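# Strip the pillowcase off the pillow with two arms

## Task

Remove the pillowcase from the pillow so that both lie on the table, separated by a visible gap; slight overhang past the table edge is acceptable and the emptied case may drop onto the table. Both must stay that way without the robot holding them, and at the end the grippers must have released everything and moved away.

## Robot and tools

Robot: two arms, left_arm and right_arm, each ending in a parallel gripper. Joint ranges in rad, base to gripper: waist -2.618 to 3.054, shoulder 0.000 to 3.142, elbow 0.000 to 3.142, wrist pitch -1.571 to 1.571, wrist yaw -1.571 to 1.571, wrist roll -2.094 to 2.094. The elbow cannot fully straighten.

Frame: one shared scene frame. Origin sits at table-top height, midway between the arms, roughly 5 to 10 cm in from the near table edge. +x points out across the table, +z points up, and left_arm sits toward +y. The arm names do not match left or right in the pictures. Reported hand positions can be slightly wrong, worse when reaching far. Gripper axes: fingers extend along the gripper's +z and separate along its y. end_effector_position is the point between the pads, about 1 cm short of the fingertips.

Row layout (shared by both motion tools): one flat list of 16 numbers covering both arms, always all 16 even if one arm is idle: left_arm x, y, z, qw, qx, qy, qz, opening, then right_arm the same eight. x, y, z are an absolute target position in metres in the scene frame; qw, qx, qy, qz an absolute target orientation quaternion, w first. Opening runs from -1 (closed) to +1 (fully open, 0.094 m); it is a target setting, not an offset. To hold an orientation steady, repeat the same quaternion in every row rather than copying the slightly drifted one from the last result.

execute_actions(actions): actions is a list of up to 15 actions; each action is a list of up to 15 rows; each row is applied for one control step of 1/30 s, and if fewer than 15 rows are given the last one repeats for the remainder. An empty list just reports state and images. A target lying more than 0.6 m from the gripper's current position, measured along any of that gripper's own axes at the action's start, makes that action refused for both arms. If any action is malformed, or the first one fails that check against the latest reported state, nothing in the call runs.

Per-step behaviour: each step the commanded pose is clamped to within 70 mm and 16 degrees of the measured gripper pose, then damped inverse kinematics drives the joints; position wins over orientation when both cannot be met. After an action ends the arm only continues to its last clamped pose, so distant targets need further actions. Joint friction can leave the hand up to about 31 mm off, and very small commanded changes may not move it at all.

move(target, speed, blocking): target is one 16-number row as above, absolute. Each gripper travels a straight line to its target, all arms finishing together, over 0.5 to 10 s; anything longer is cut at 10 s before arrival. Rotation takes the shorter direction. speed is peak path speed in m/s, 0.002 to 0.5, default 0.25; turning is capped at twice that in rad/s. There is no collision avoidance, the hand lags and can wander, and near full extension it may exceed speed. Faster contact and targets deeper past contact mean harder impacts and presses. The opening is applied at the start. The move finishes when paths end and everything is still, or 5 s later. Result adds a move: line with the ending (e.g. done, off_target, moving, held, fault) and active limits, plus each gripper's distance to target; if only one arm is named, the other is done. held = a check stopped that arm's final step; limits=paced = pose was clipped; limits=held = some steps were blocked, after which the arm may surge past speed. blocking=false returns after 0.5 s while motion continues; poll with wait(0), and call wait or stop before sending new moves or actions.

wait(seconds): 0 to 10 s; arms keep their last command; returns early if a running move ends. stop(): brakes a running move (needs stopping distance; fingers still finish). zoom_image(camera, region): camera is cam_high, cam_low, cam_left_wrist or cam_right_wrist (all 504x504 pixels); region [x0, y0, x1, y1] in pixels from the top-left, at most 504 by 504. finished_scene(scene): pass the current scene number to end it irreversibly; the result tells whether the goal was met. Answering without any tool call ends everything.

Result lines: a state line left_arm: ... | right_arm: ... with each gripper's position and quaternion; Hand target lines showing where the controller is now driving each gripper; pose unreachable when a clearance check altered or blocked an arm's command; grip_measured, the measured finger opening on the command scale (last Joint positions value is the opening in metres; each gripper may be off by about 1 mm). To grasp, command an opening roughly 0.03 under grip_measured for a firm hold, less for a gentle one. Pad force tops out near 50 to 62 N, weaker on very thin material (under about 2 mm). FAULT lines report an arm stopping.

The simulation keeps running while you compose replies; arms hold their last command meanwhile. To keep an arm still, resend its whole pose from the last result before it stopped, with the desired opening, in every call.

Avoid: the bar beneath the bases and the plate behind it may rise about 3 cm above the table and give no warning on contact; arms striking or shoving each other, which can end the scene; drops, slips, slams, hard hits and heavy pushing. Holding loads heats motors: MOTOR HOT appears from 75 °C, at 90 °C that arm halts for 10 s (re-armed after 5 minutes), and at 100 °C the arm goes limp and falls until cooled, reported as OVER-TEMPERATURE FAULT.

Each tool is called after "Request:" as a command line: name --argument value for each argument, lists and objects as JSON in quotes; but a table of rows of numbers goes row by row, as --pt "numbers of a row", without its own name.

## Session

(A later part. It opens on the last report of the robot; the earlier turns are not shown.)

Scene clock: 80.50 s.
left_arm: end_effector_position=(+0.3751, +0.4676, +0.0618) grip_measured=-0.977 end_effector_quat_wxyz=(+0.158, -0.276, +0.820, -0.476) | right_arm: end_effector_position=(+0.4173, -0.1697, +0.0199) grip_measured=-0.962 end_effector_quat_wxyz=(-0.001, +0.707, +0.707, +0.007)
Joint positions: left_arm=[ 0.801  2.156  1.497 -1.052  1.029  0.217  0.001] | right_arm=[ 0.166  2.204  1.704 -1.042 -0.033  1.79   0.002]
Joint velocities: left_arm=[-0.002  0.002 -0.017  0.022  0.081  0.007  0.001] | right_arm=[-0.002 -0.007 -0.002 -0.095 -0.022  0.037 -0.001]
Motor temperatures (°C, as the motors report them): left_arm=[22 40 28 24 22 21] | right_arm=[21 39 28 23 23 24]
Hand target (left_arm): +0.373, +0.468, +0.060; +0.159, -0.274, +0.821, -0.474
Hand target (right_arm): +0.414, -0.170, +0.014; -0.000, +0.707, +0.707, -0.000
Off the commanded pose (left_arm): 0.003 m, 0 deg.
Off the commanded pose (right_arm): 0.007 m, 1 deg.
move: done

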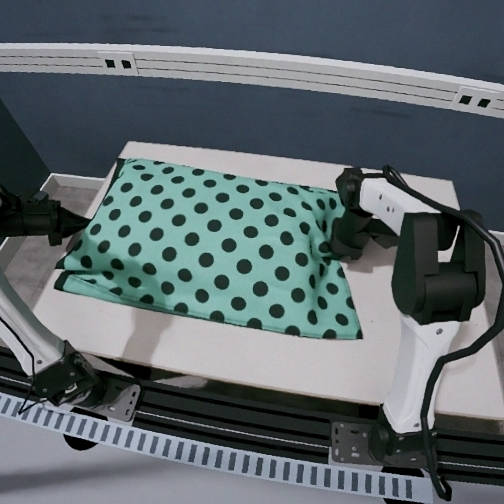

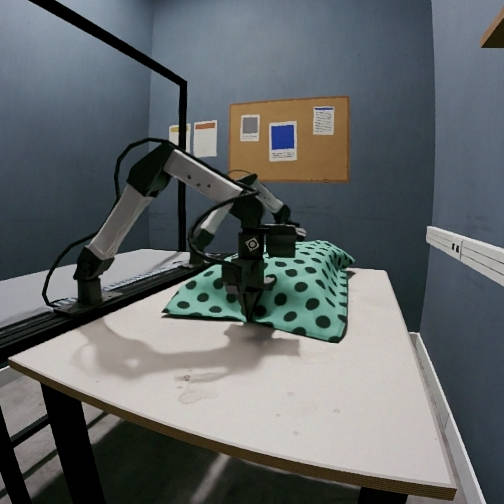

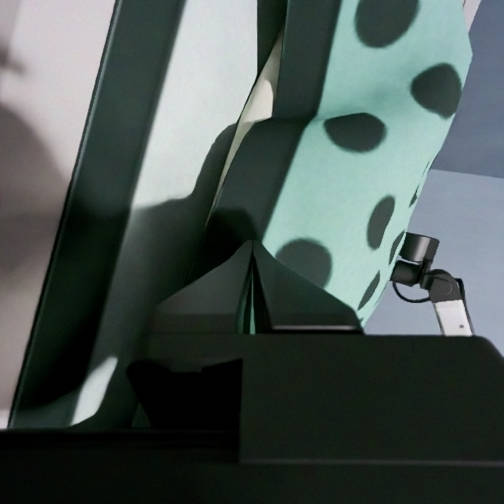

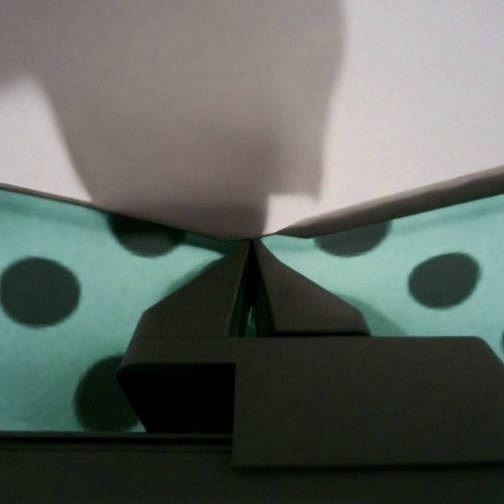

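Request:
move --target '[0.38,0.472,0.032,0.158,-0.274,0.822,-0.474,-1, 0.414,-0.17,0.014,0,0.707,0.707,0,-1]' --speed 0.06

Request:
move --target '[0.39,0.445,0.026,0.158,-0.274,0.822,-0.474,-1, 0.414,-0.17,0.014,0,0.707,0.707,0,-1]' --speed 0.05

Scene clock: 81.57 s.
left_arm: end_effector_position=(+0.3798, +0.4718, +0.0348) grip_measured=-0.977 end_effector_quat_wxyz=(+0.159, -0.275, +0.821, -0.475) | right_arm: end_effector_position=(+0.4173, -0.1697, +0.0199) grip_measured=-0.962 end_effector_quat_wxyz=(-0.001, +0.707, +0.707, +0.007)
Joint positions: left_arm=[ 0.801  2.225  1.497 -0.98   1.029  0.218  0.001] | right_arm=[ 0.166  2.204  1.704 -1.042 -0.033  1.79   0.002]
Joint velocities: left_arm=[-0.012 -0.017 -0.002 -0.022  0.022 -0.022  0.   ] | right_arm=[-0.007  0.002  0.007  0.022  0.022  0.022 -0.001]
Motor temperatures (°C, as the motors report them): left_arm=[22 40 28 24 22 21] | right_arm=[21 39 28 23 23 24]
Hand target (left_arm): +0.380, +0.471, +0.032; +0.158, -0.274, +0.822, -0.474
Hand target (right_arm): +0.414, -0.170, +0.014; -0.000, +0.707, +0.707, -0.000
Off the commanded pose (left_arm): 0.003 m, 0 deg.
Off the commanded pose (right_arm): 0.007 m, 1 deg.
move: done

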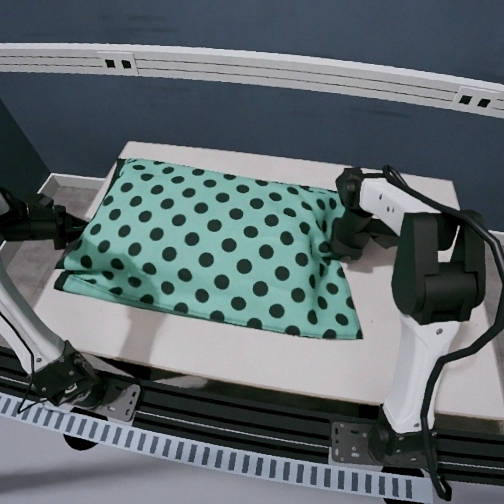

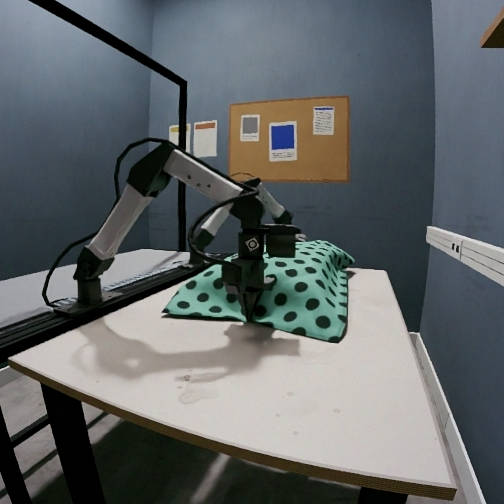

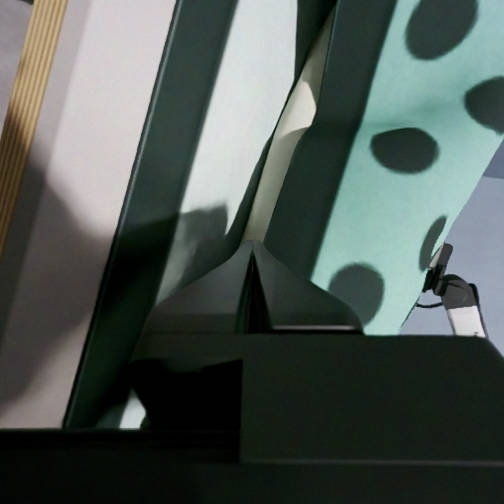

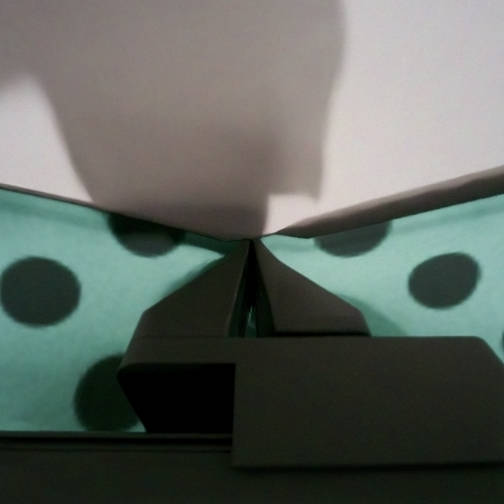

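Scene clock: 82.63 s.
left_arm: end_effector_position=(+0.3908, +0.4501, +0.0213) grip_measured=-0.977 end_effector_quat_wxyz=(+0.158, -0.276, +0.822, -0.473) | right_arm: end_effector_position=(+0.4173, -0.1697, +0.0199) grip_measured=-0.962 end_effector_quat_wxyz=(-0.001, +0.707, +0.707, +0.007)
Joint positions: left_arm=[ 0.74   2.207  1.407 -0.808  1.029  0.099  0.001] | right_arm=[ 0.166  2.204  1.704 -1.042 -0.033  1.79   0.002]
Joint velocities: left_arm=[-0.012  0.007 -0.002  0.081  0.007 -0.051 -0.   ] | right_arm=[ 0.002 -0.007 -0.007 -0.037 -0.066 -0.022 -0.001]
Motor temperatures (°C, as the motors report them): left_arm=[22 40 28 24 22 21] | right_arm=[21 39 28 23 23 24]
Hand target (left_arm): +0.389, +0.445, +0.026; +0.157, -0.274, +0.822, -0.474
Hand target (right_arm): +0.414, -0.170, +0.014; -0.000, +0.707, +0.707, -0.000
Off the commanded pose (left_arm): 0.007 m, 0 deg.
Off the commanded pose (right_arm): 0.007 m, 1 deg.
move: done

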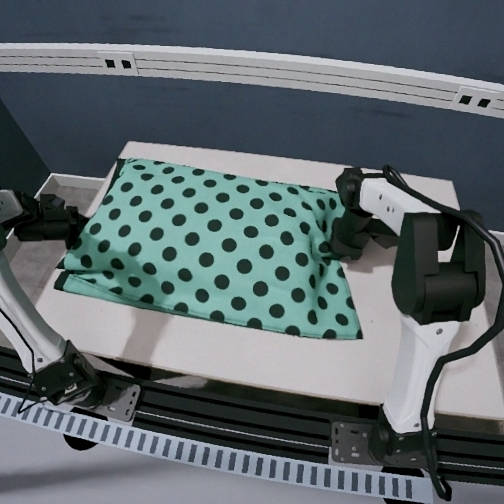

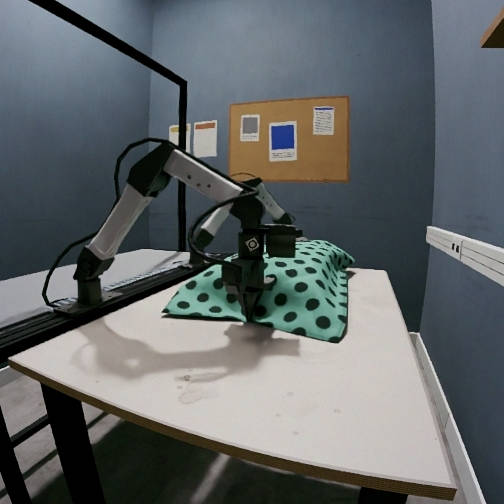

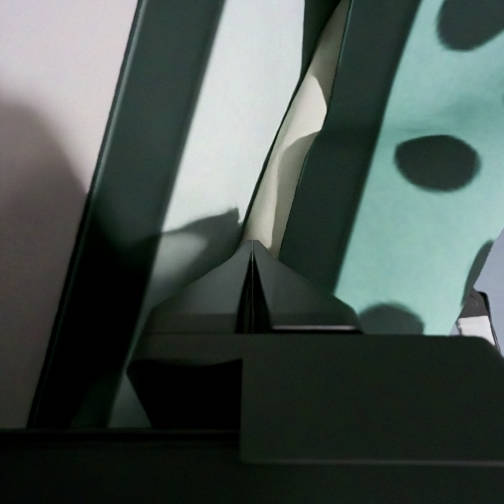

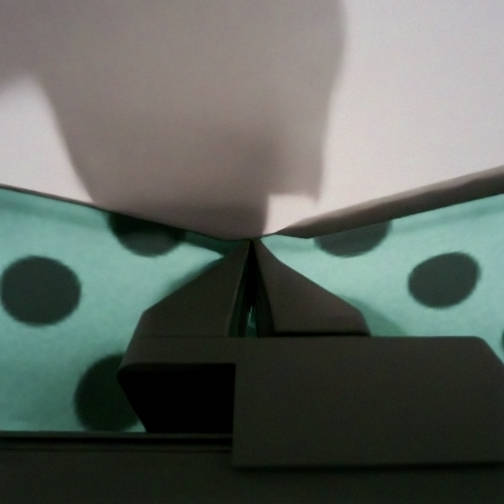

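Request:
move --target '[0.40,0.415,0.032,0.158,-0.274,0.822,-0.474,-1, 0.414,-0.17,0.014,0,0.707,0.707,0,-1]' --speed 0.04

Scene clock: 84.10 s.
left_arm: end_effector_position=(+0.4022, +0.4216, +0.0286) grip_measured=-0.977 end_effector_quat_wxyz=(+0.160, -0.275, +0.822, -0.473) | right_arm: end_effector_position=(+0.4173, -0.1697, +0.0199) grip_measured=-0.962 end_effector_quat_wxyz=(-0.001, +0.707, +0.707, +0.007)
Joint positions: left_arm=[ 0.663  2.133  1.309 -0.649  1.029 -0.053  0.001] | right_arm=[ 0.166  2.204  1.704 -1.042 -0.033  1.79   0.002]
Joint velocities: left_arm=[ 0.012  0.002 -0.002 -0.007 -0.051  0.007 -0.   ] | right_arm=[-0.017 -0.002 -0.012 -0.051 -0.022 -0.007  0.   ]
Motor temperatures (°C, as the motors report them): left_arm=[22 41 28 24 22 21] | right_arm=[21 39 28 23 23 24]
Hand target (left_arm): +0.400, +0.415, +0.032; +0.157, -0.273, +0.822, -0.473
Hand target (right_arm): +0.414, -0.170, +0.014; -0.000, +0.707, +0.707, -0.000
Off the commanded pose (left_arm): 0.008 m, 0 deg.
Off the commanded pose (right_arm): 0.007 m, 1 deg.
move: done

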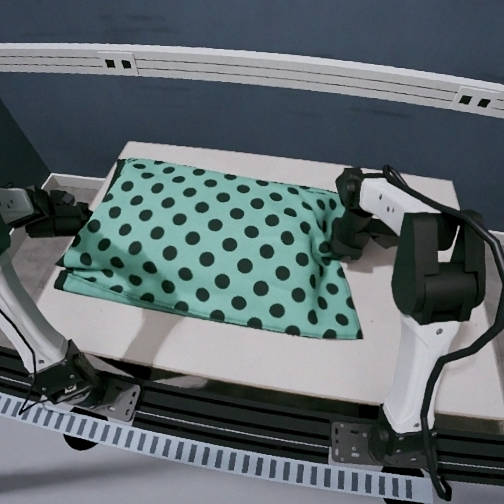

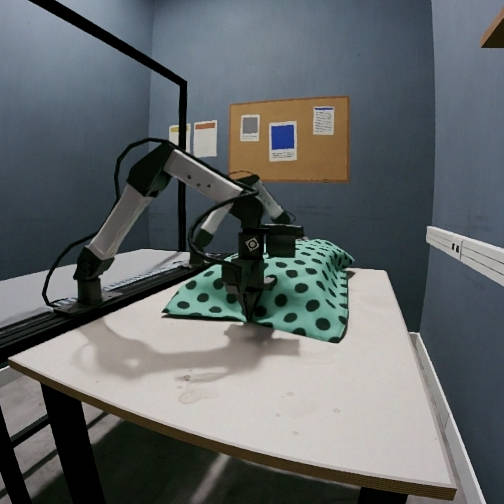

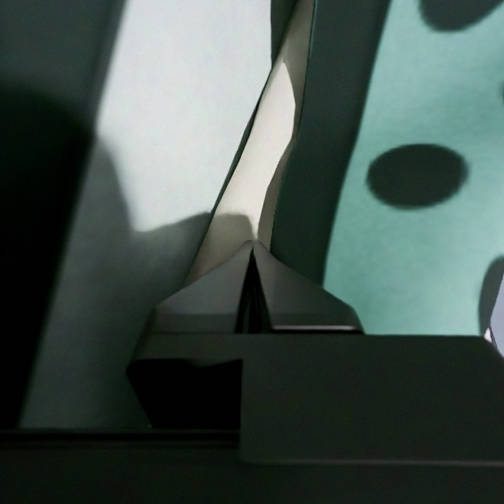

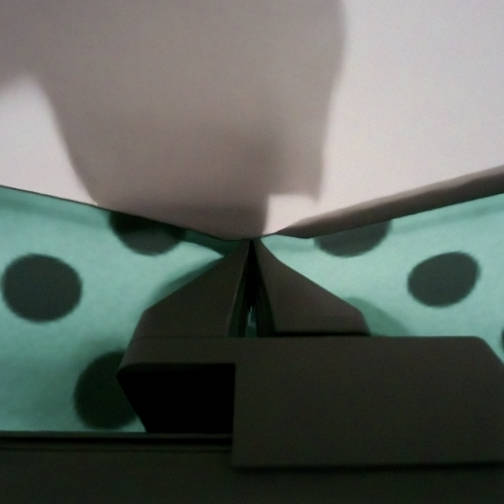

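Tip is over the white now, near the hem. Advance a bit more.

Request:
move --target '[0.405,0.385,0.036,0.158,-0.274,0.822,-0.474,-1, 0.414,-0.17,0.014,0,0.707,0.707,0,-1]' --speed 0.04

Scene clock: 85.47 s.
left_arm: end_effector_position=(+0.4080, +0.3945, +0.0328) grip_measured=-0.977 end_effector_quat_wxyz=(+0.163, -0.276, +0.823, -0.470) | right_arm: end_effector_position=(+0.4173, -0.1697, +0.0199) grip_measured=-0.962 end_effector_quat_wxyz=(-0.001, +0.707, +0.707, +0.007)
Joint positions: left_arm=[ 0.592  2.063  1.205 -0.488  1.012 -0.194  0.001] | right_arm=[ 0.166  2.204  1.704 -1.042 -0.033  1.79   0.002]
Joint velocities: left_arm=[ 0.022 -0.012 -0.032  0.051  0.007 -0.095 -0.001] | right_arm=[-0.007 -0.007  0.002  0.007 -0.066 -0.022 -0.   ]
Motor temperatures (°C, as the motors report them): left_arm=[22 41 28 24 22 21] | right_arm=[21 40 28 23 23 24]
Hand target (left_arm): +0.405, +0.385, +0.036; +0.157, -0.274, +0.822, -0.473
Hand target (right_arm): +0.414, -0.170, +0.014; -0.000, +0.707, +0.707, -0.000
Off the commanded pose (left_arm): 0.010 m, 1 deg.
Off the commanded pose (right_arm): 0.007 m, 1 deg.
move: done

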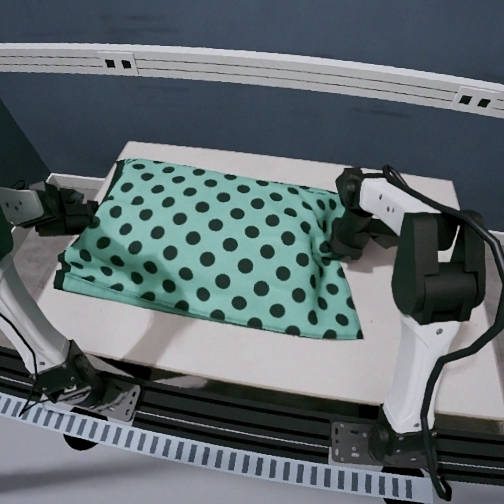

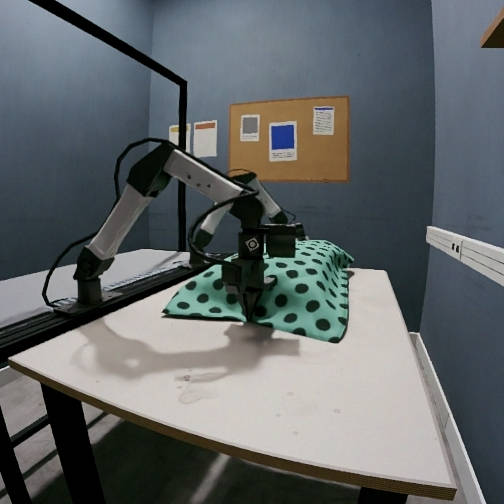

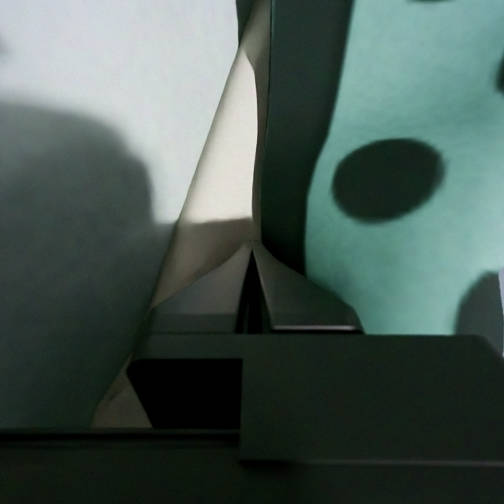

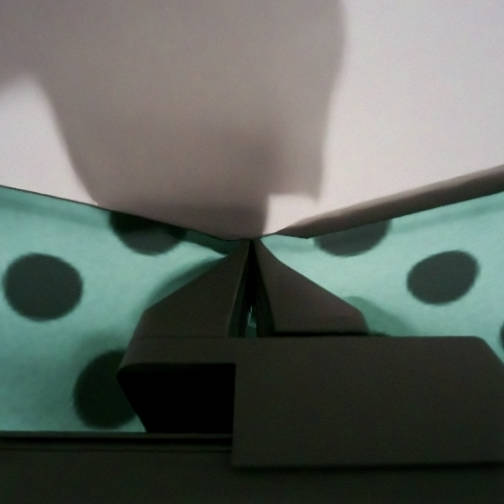

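Request:
move --target '[0.408,0.362,0.045,0.158,-0.274,0.822,-0.474,-1, 0.414,-0.17,0.014,0,0.707,0.707,0,-1]' --speed 0.04

Request:
move --target '[0.405,0.37,0.085,0.158,-0.274,0.822,-0.474,-1, 0.414,-0.17,0.014,0,0.707,0.707,0,-1]' --speed 0.05

Scene clock: 86.80 s.
left_arm: end_effector_position=(+0.4125, +0.3728, +0.0417) grip_measured=-0.977 end_effector_quat_wxyz=(+0.165, -0.277, +0.823, -0.468) | right_arm: end_effector_position=(+0.4174, -0.1696, +0.0199) grip_measured=-0.962 end_effector_quat_wxyz=(-0.001, +0.707, +0.707, +0.007)
Joint positions: left_arm=[ 0.533  2.002  1.14  -0.388  0.992 -0.307  0.001] | right_arm=[ 0.166  2.204  1.704 -1.041 -0.033  1.79   0.002]
Joint velocities: left_arm=[ 0.017  0.002  0.002  0.007 -0.051  0.007 -0.   ] | right_arm=[-0.002 -0.012 -0.027  0.007  0.007 -0.095 -0.001]
Motor temperatures (°C, as the motors report them): left_arm=[22 41 28 24 22 21] | right_arm=[21 40 28 23 23 24]
Hand target (left_arm): +0.408, +0.362, +0.045; +0.157, -0.274, +0.822, -0.473
Hand target (right_arm): +0.414, -0.170, +0.014; -0.000, +0.707, +0.707, -0.000
Off the commanded pose (left_arm): 0.012 m, 1 deg.
Off the commanded pose (right_arm): 0.007 m, 1 deg.
move: off_target (left_arm)

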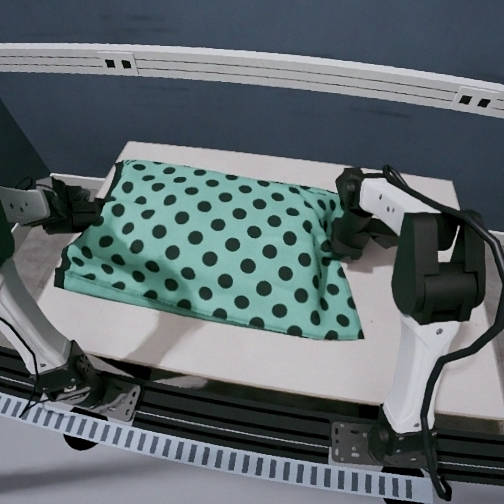

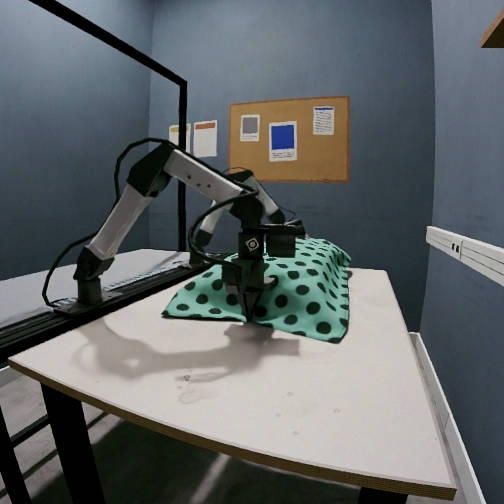

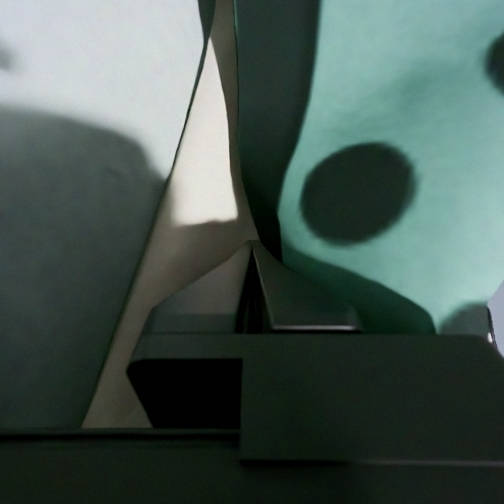

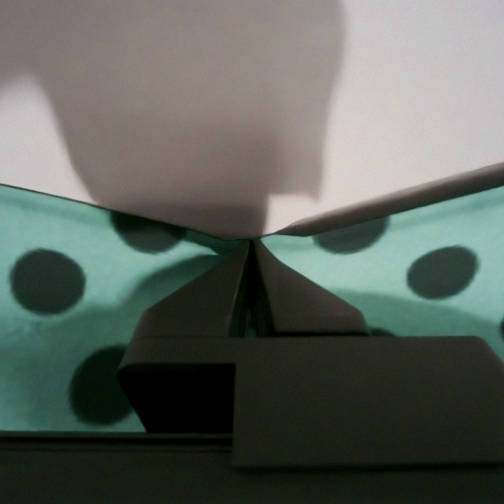

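Scene clock: 88.03 s.
left_arm: end_effector_position=(+0.4041, +0.3711, +0.0698) grip_measured=-0.977 end_effector_quat_wxyz=(+0.150, -0.284, +0.824, -0.467) | right_arm: end_effector_position=(+0.4174, -0.1696, +0.0199) grip_measured=-0.962 end_effector_quat_wxyz=(-0.001, +0.707, +0.707, +0.007)
Joint positions: left_arm=[ 0.536  1.927  1.177 -0.542  0.985 -0.292  0.001] | right_arm=[ 0.166  2.204  1.704 -1.041 -0.033  1.79   0.002]
Joint velocities: left_arm=[-0.007 -0.012  0.007 -0.022  0.037 -0.022 -0.002] | right_arm=[ 0.002  0.012 -0.007  0.051 -0.037  0.007 -0.001]
Motor temperatures (°C, as the motors report them): left_arm=[22 41 28 24 22 21] | right_arm=[21 40 28 23 23 24]
Hand target (left_arm): +0.406, +0.371, +0.085; +0.158, -0.274, +0.822, -0.474
Hand target (right_arm): +0.414, -0.170, +0.014; -0.000, +0.707, +0.707, -0.000
Off the commanded pose (left_arm): 0.015 m, 2 deg.
Off the commanded pose (right_arm): 0.007 m, 1 deg.
move: off_target (left_arm)

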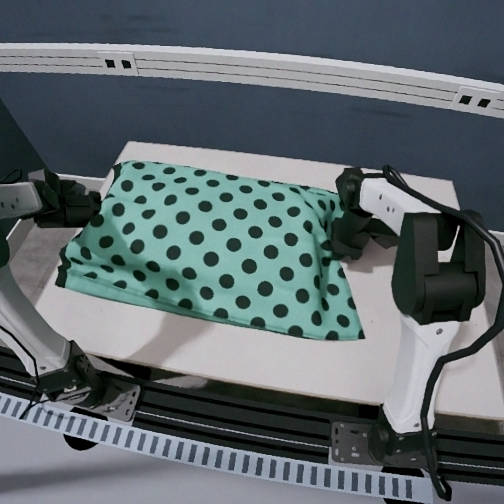

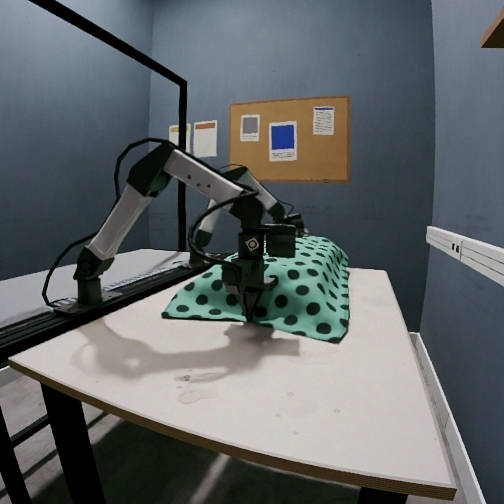

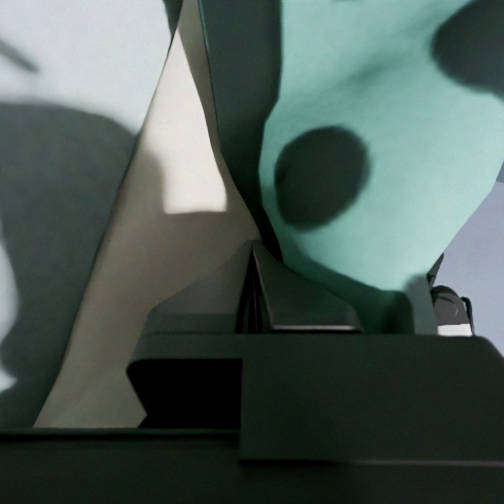

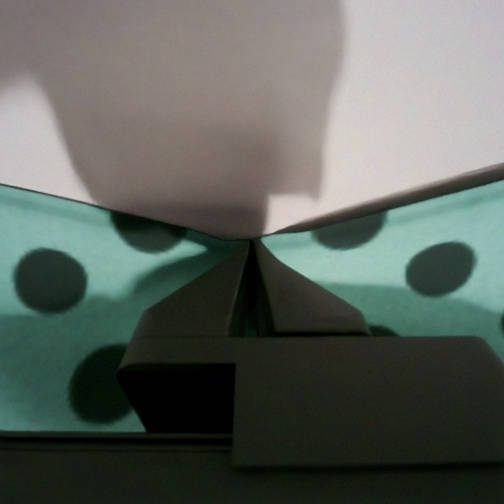

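Request:
move --target '[0.405,0.375,0.085,0.158,-0.274,0.822,-0.474,1, 0.414,-0.17,0.014,0,0.707,0.707,0,-1]' --speed 0.05

Scene clock: 88.97 s.
left_arm: end_effector_position=(+0.4007, +0.3772, +0.0691) grip_measured=+1.000 end_effector_quat_wxyz=(+0.146, -0.290, +0.827, -0.459) | right_arm: end_effector_position=(+0.4175, -0.1697, +0.0199) grip_measured=-0.962 end_effector_quat_wxyz=(-0.001, +0.707, +0.707, +0.007)
Joint positions: left_arm=[ 0.551  1.927  1.188 -0.578  0.971 -0.274  0.094] | right_arm=[ 0.166  2.204  1.704 -1.041 -0.032  1.79   0.002]
Joint velocities: left_arm=[ 0.007 -0.012 -0.032 -0.051 -0.037 -0.051  0.   ] | right_arm=[ 0.012 -0.002  0.017 -0.037 -0.007 -0.037  0.   ]
Motor temperatures (°C, as the motors report them): left_arm=[22 41 28 24 22 21] | right_arm=[21 40 28 23 23 24]
Hand target (left_arm): +0.405, +0.375, +0.085; +0.158, -0.274, +0.822, -0.474
Hand target (right_arm): +0.414, -0.170, +0.014; -0.000, +0.707, +0.707, -0.000
Off the commanded pose (left_arm): 0.017 m, 3 deg.
Off the commanded pose (right_arm): 0.007 m, 1 deg.
move: off_target (left_arm)

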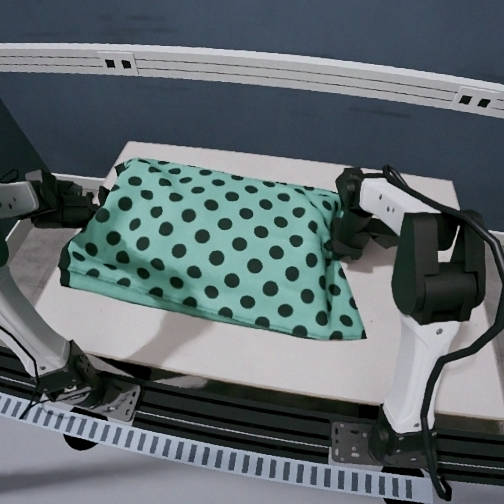

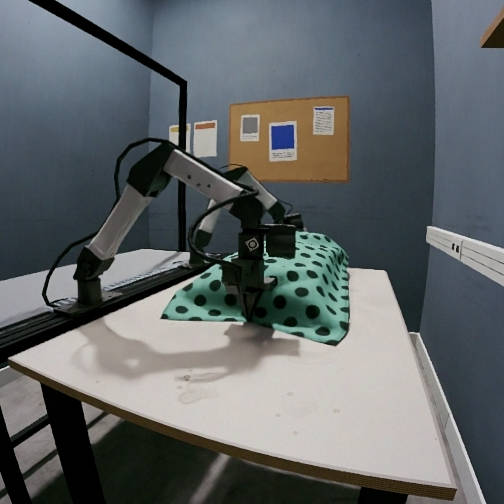

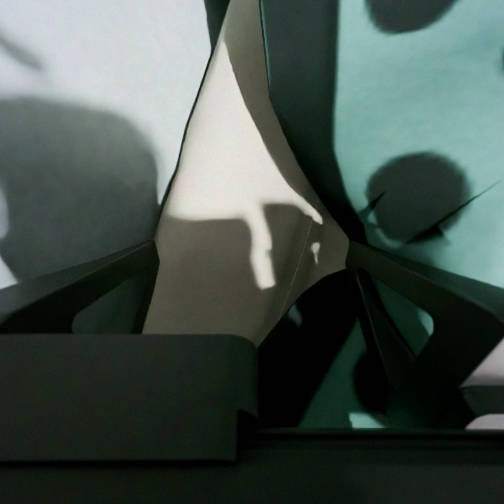

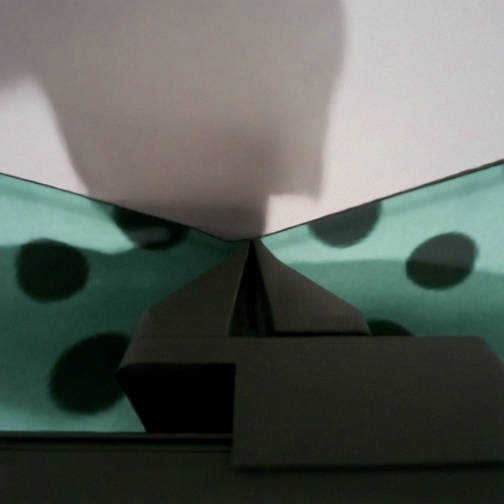

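Request:
move --target '[0.405,0.372,0.058,0.158,-0.274,0.822,-0.474,1, 0.414,-0.17,0.014,0,0.707,0.707,0,-1]' --speed 0.04

Request:
move --target '[0.415,0.325,0.056,0.158,-0.274,0.822,-0.474,1, 0.414,-0.17,0.014,0,0.707,0.707,0,-1]' --speed 0.04

Scene clock: 90.13 s.
left_arm: end_effector_position=(+0.4073, +0.3799, +0.0597) grip_measured=+1.000 end_effector_quat_wxyz=(+0.162, -0.280, +0.827, -0.459) | right_arm: end_effector_position=(+0.4176, -0.1697, +0.0199) grip_measured=-0.962 end_effector_quat_wxyz=(-0.000, +0.707, +0.707, +0.007)
Joint positions: left_arm=[ 0.551  1.955  1.175 -0.5    0.977 -0.273  0.094] | right_arm=[ 0.166  2.204  1.704 -1.04  -0.032  1.79   0.002]
Joint velocities: left_arm=[-0.007  0.002 -0.002  0.081  0.007  0.022  0.   ] | right_arm=[ 0.002  0.012 -0.007 -0.066  0.051 -0.007 -0.001]
Motor temperatures (°C, as the motors report them): left_arm=[22 41 28 24 22 21] | right_arm=[21 40 28 23 23 24]
Hand target (left_arm): +0.405, +0.372, +0.058; +0.157, -0.274, +0.822, -0.474
Hand target (right_arm): +0.414, -0.170, +0.014; -0.000, +0.707, +0.707, -0.000
Off the commanded pose (left_arm): 0.008 m, 2 deg.
Off the commanded pose (right_arm): 0.007 m, 1 deg.
move: done

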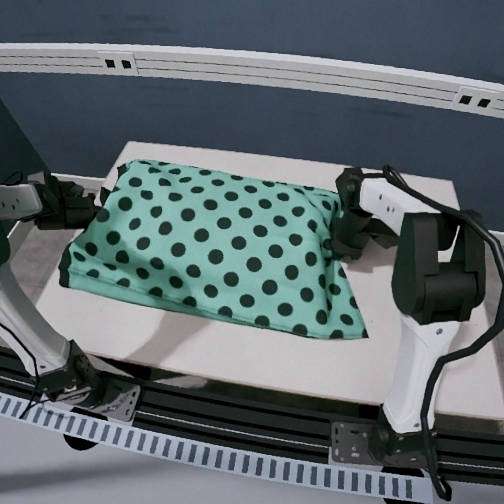

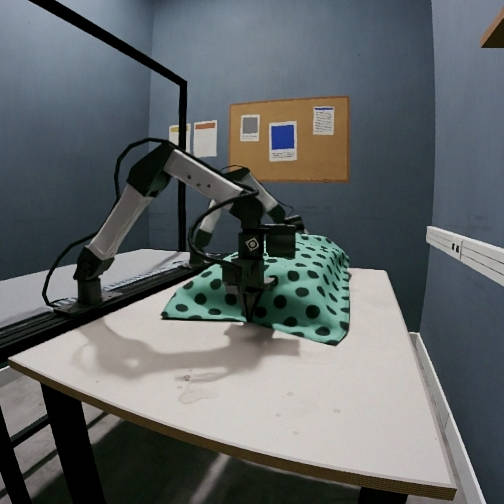

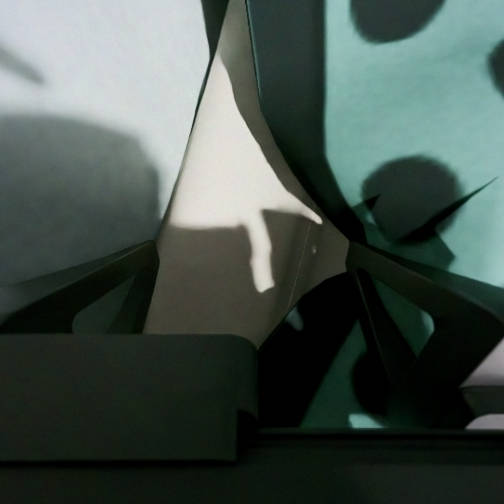

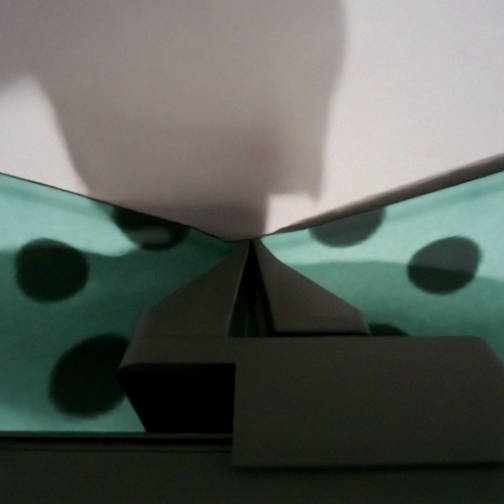

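Scene clock: 91.83 s.
left_arm: end_effector_position=(+0.4189, +0.3409, +0.0497) grip_measured=+1.000 end_effector_quat_wxyz=(+0.165, -0.285, +0.825, -0.459) | right_arm: end_effector_position=(+0.4182, -0.1722, +0.0199) grip_measured=-0.962 end_effector_quat_wxyz=(+0.006, +0.707, +0.707, +0.003)
Joint positions: left_arm=[ 0.437  1.927  1.058 -0.245  0.932 -0.476  0.094] | right_arm=[ 0.166  2.204  1.704 -1.04  -0.017  1.79   0.002]
Joint velocities: left_arm=[-0.002 -0.012 -0.027  0.066  0.037 -0.051  0.   ] | right_arm=[-0.017 -0.007 -0.007  0.022  0.037 -0.022 -0.001]
Motor temperatures (°C, as the motors report them): left_arm=[22 41 28 24 22 21] | right_arm=[21 40 29 23 23 24]
Hand target (left_arm): +0.414, +0.326, +0.056; +0.157, -0.273, +0.823, -0.473
Hand target (right_arm): +0.414, -0.170, +0.014; -0.000, +0.707, +0.707, -0.000
Off the commanded pose (left_arm): 0.018 m, 2 deg.
Off the commanded pose (right_arm): 0.008 m, 1 deg.
move: off_target (left_arm)

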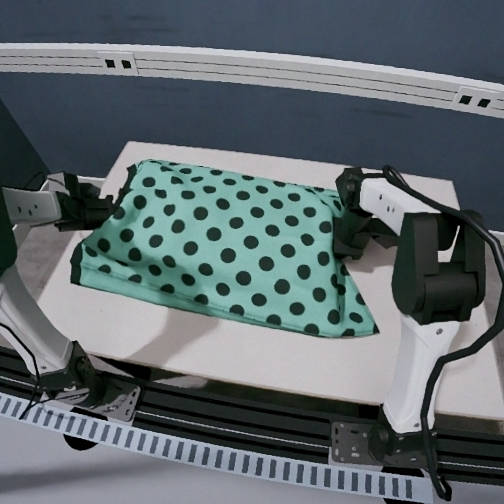

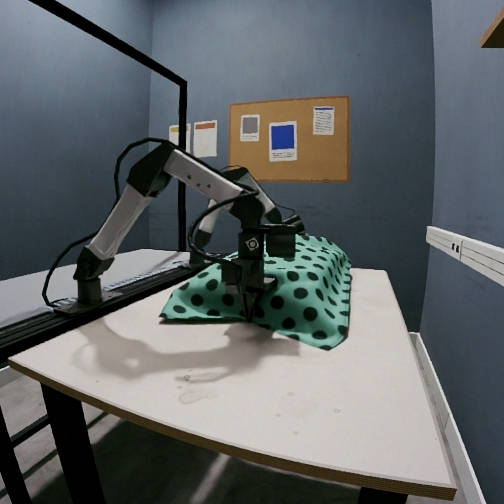

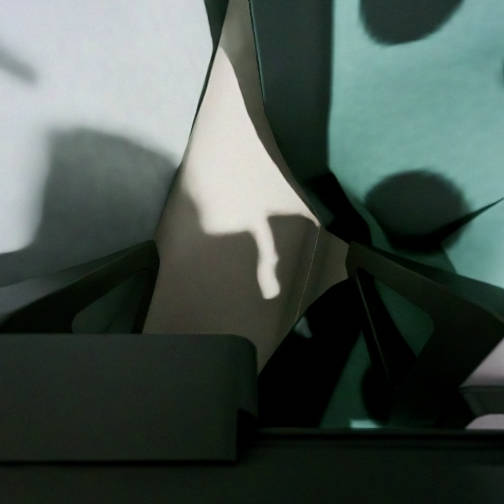

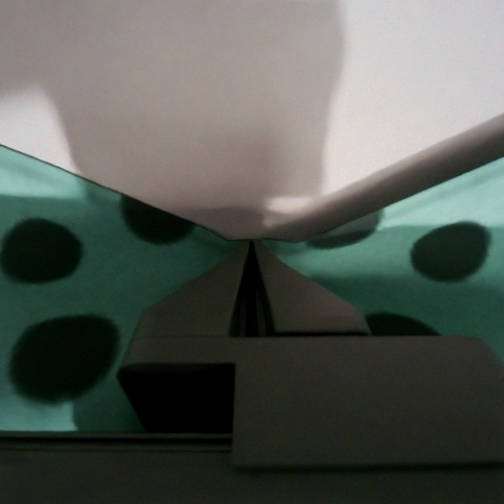

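Request:
move --target '[0.416,0.335,0.054,0.158,-0.274,0.822,-0.474,-1, 0.414,-0.17,0.014,0,0.707,0.707,0,-1]' --speed 0.04

Scene clock: 92.73 s.
left_arm: end_effector_position=(+0.4171, +0.3401, +0.0505) grip_measured=-0.977 end_effector_quat_wxyz=(+0.163, -0.282, +0.824, -0.463) | right_arm: end_effector_position=(+0.4182, -0.1724, +0.0199) grip_measured=-0.962 end_effector_quat_wxyz=(+0.006, +0.707, +0.707, +0.003)
Joint positions: left_arm=[ 0.44   1.927  1.058 -0.255  0.945 -0.467  0.001] | right_arm=[ 0.166  2.204  1.704 -1.04  -0.016  1.79   0.002]
Joint velocities: left_arm=[-0.002  0.007  0.002  0.007 -0.037  0.11  -0.   ] | right_arm=[ 0.002  0.007  0.012 -0.022  0.007  0.081 -0.   ]
Motor temperatures (°C, as the motors report them): left_arm=[22 41 28 24 22 21] | right_arm=[21 41 29 23 23 24]
Hand target (left_arm): +0.416, +0.335, +0.054; +0.158, -0.274, +0.822, -0.474
Hand target (right_arm): +0.414, -0.170, +0.014; -0.000, +0.707, +0.707, -0.000
Off the commanded pose (left_arm): 0.006 m, 2 deg.
Off the commanded pose (right_arm): 0.008 m, 1 deg.
move: done

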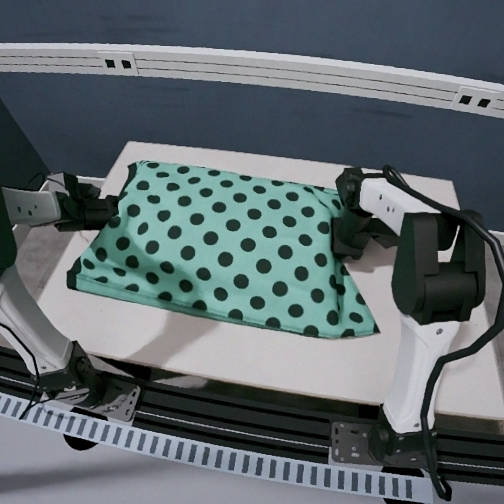

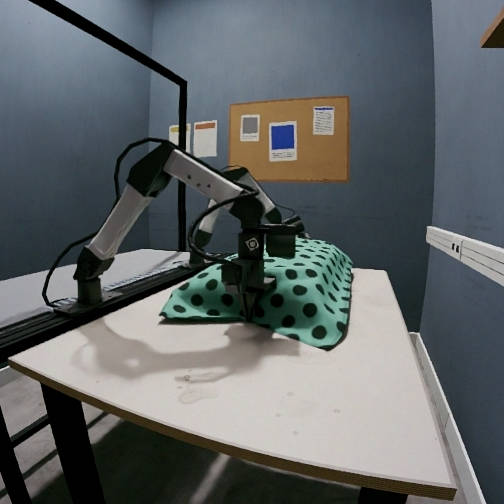

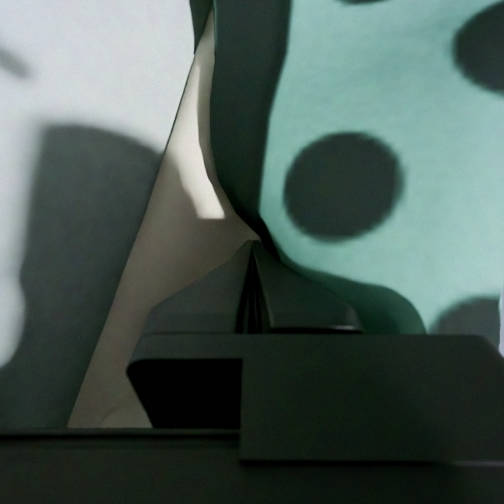

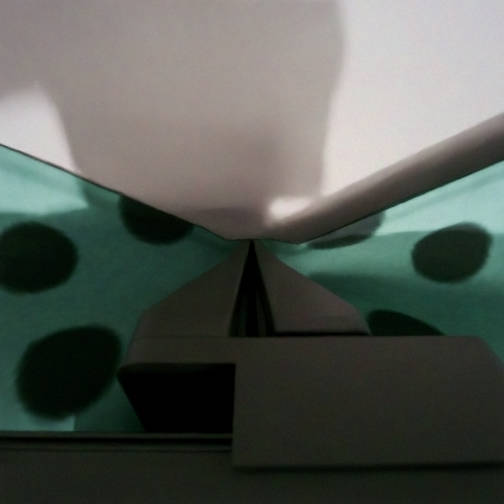

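Request:
move --target '[0.412,0.345,0.07,0.046,-0.145,0.943,-0.297,-1, 0.414,-0.17,0.014,0,0.707,0.707,0,-1]' --speed 0.04

Request:
move --target '[0.412,0.365,0.07,0.046,-0.145,0.943,-0.297,1, 0.414,-0.17,0.014,0,0.707,0.707,0,-1]' --speed 0.04

Scene clock: 101.07 s.
left_arm: end_effector_position=(+0.4109, +0.3517, +0.0660) grip_measured=-0.977 end_effector_quat_wxyz=(+0.050, -0.159, +0.942, -0.292) | right_arm: end_effector_position=(+0.4182, -0.1724, +0.0199) grip_measured=-0.962 end_effector_quat_wxyz=(+0.006, +0.707, +0.707, +0.003)
Joint positions: left_arm=[ 0.354  2.045  1.567 -1.032  0.57  -0.029  0.001] | right_arm=[ 0.166  2.204  1.704 -1.04  -0.016  1.79   0.002]
Joint velocities: left_arm=[ 0.007 -0.007  0.012  0.037  0.022 -0.007  0.001] | right_arm=[-0.007 -0.007 -0.012 -0.037 -0.022  0.007  0.001]
Motor temperatures (°C, as the motors report them): left_arm=[22 40 29 24 22 21] | right_arm=[21 42 29 23 23 24]
Hand target (left_arm): +0.413, +0.345, +0.069; +0.048, -0.148, +0.943, -0.294
Hand target (right_arm): +0.414, -0.170, +0.014; -0.000, +0.707, +0.707, -0.000
Off the commanded pose (left_arm): 0.008 m, 2 deg.
Off the commanded pose (right_arm): 0.008 m, 1 deg.
move: done

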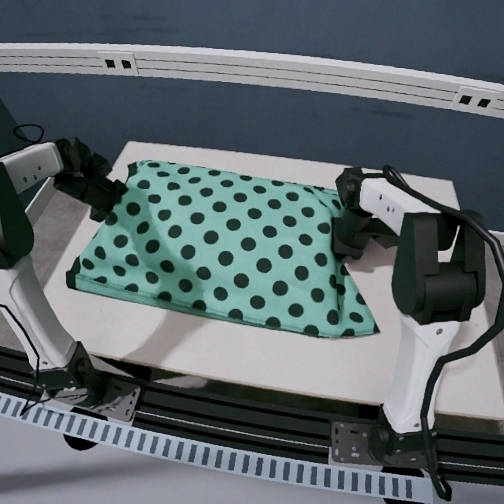

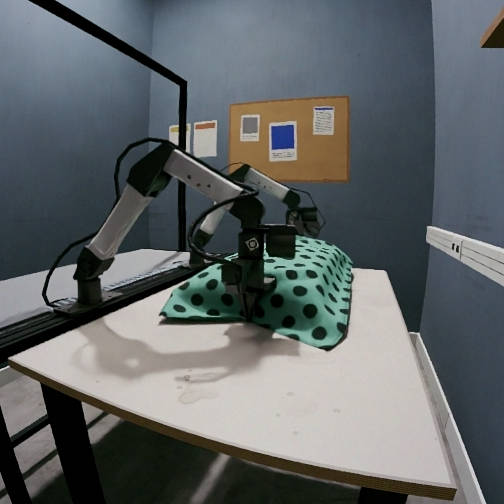

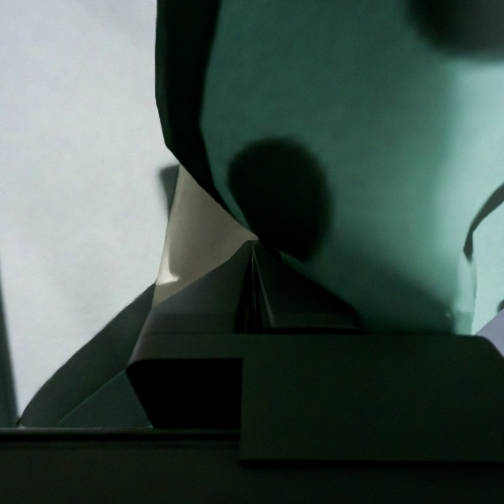

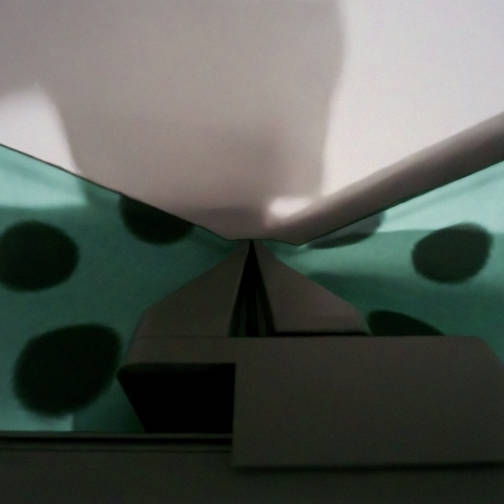

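Scene clock: 101.83 s.
left_arm: end_effector_position=(+0.4102, +0.3699, +0.0648) grip_measured=+1.000 end_effector_quat_wxyz=(+0.047, -0.153, +0.945, -0.285) | right_arm: end_effector_position=(+0.4183, -0.1725, +0.0199) grip_measured=-0.962 end_effector_quat_wxyz=(+0.007, +0.707, +0.707, +0.002)
Joint positions: left_arm=[ 0.393  2.079  1.622 -1.088  0.558  0.034  0.094] | right_arm=[ 0.166  2.204  1.704 -1.04  -0.015  1.79   0.002]
Joint velocities: left_arm=[-0.027 -0.002 -0.002 -0.051  0.022 -0.007  0.   ] | right_arm=[-0.012  0.007  0.002 -0.051 -0.022 -0.022  0.001]
Motor temperatures (°C, as the motors report them): left_arm=[22 40 29 24 22 21] | right_arm=[21 42 29 23 23 24]
Hand target (left_arm): +0.412, +0.365, +0.070; +0.047, -0.145, +0.943, -0.297
Hand target (right_arm): +0.414, -0.170, +0.014; -0.000, +0.707, +0.707, -0.000
Off the commanded pose (left_arm): 0.007 m, 2 deg.
Off the commanded pose (right_arm): 0.008 m, 1 deg.
move: done

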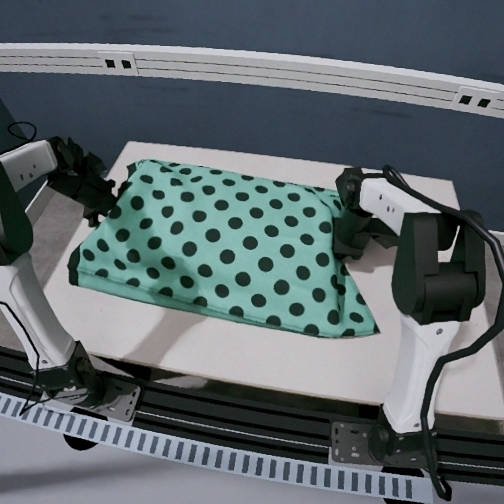

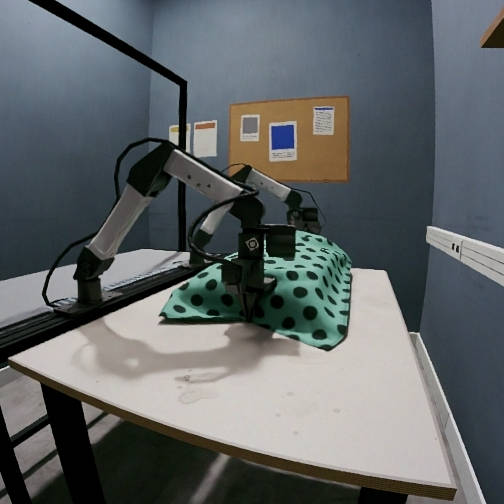

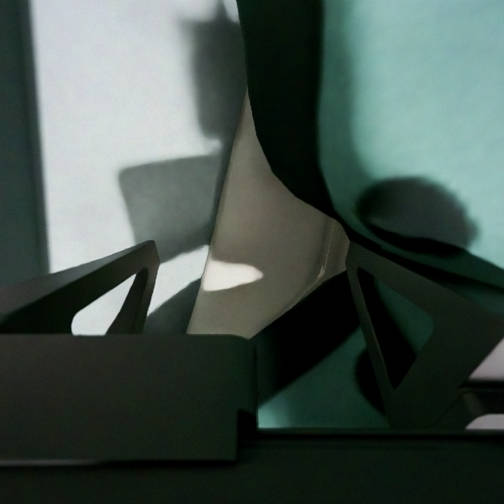

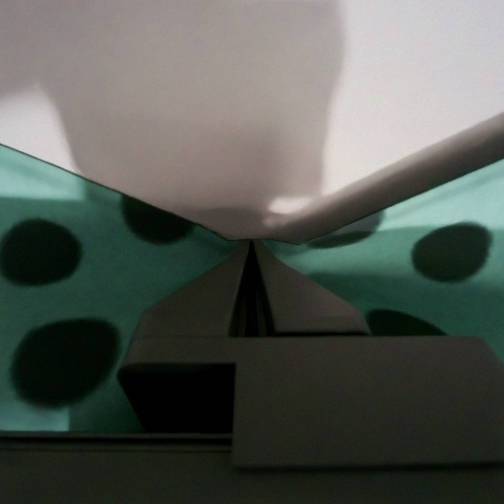

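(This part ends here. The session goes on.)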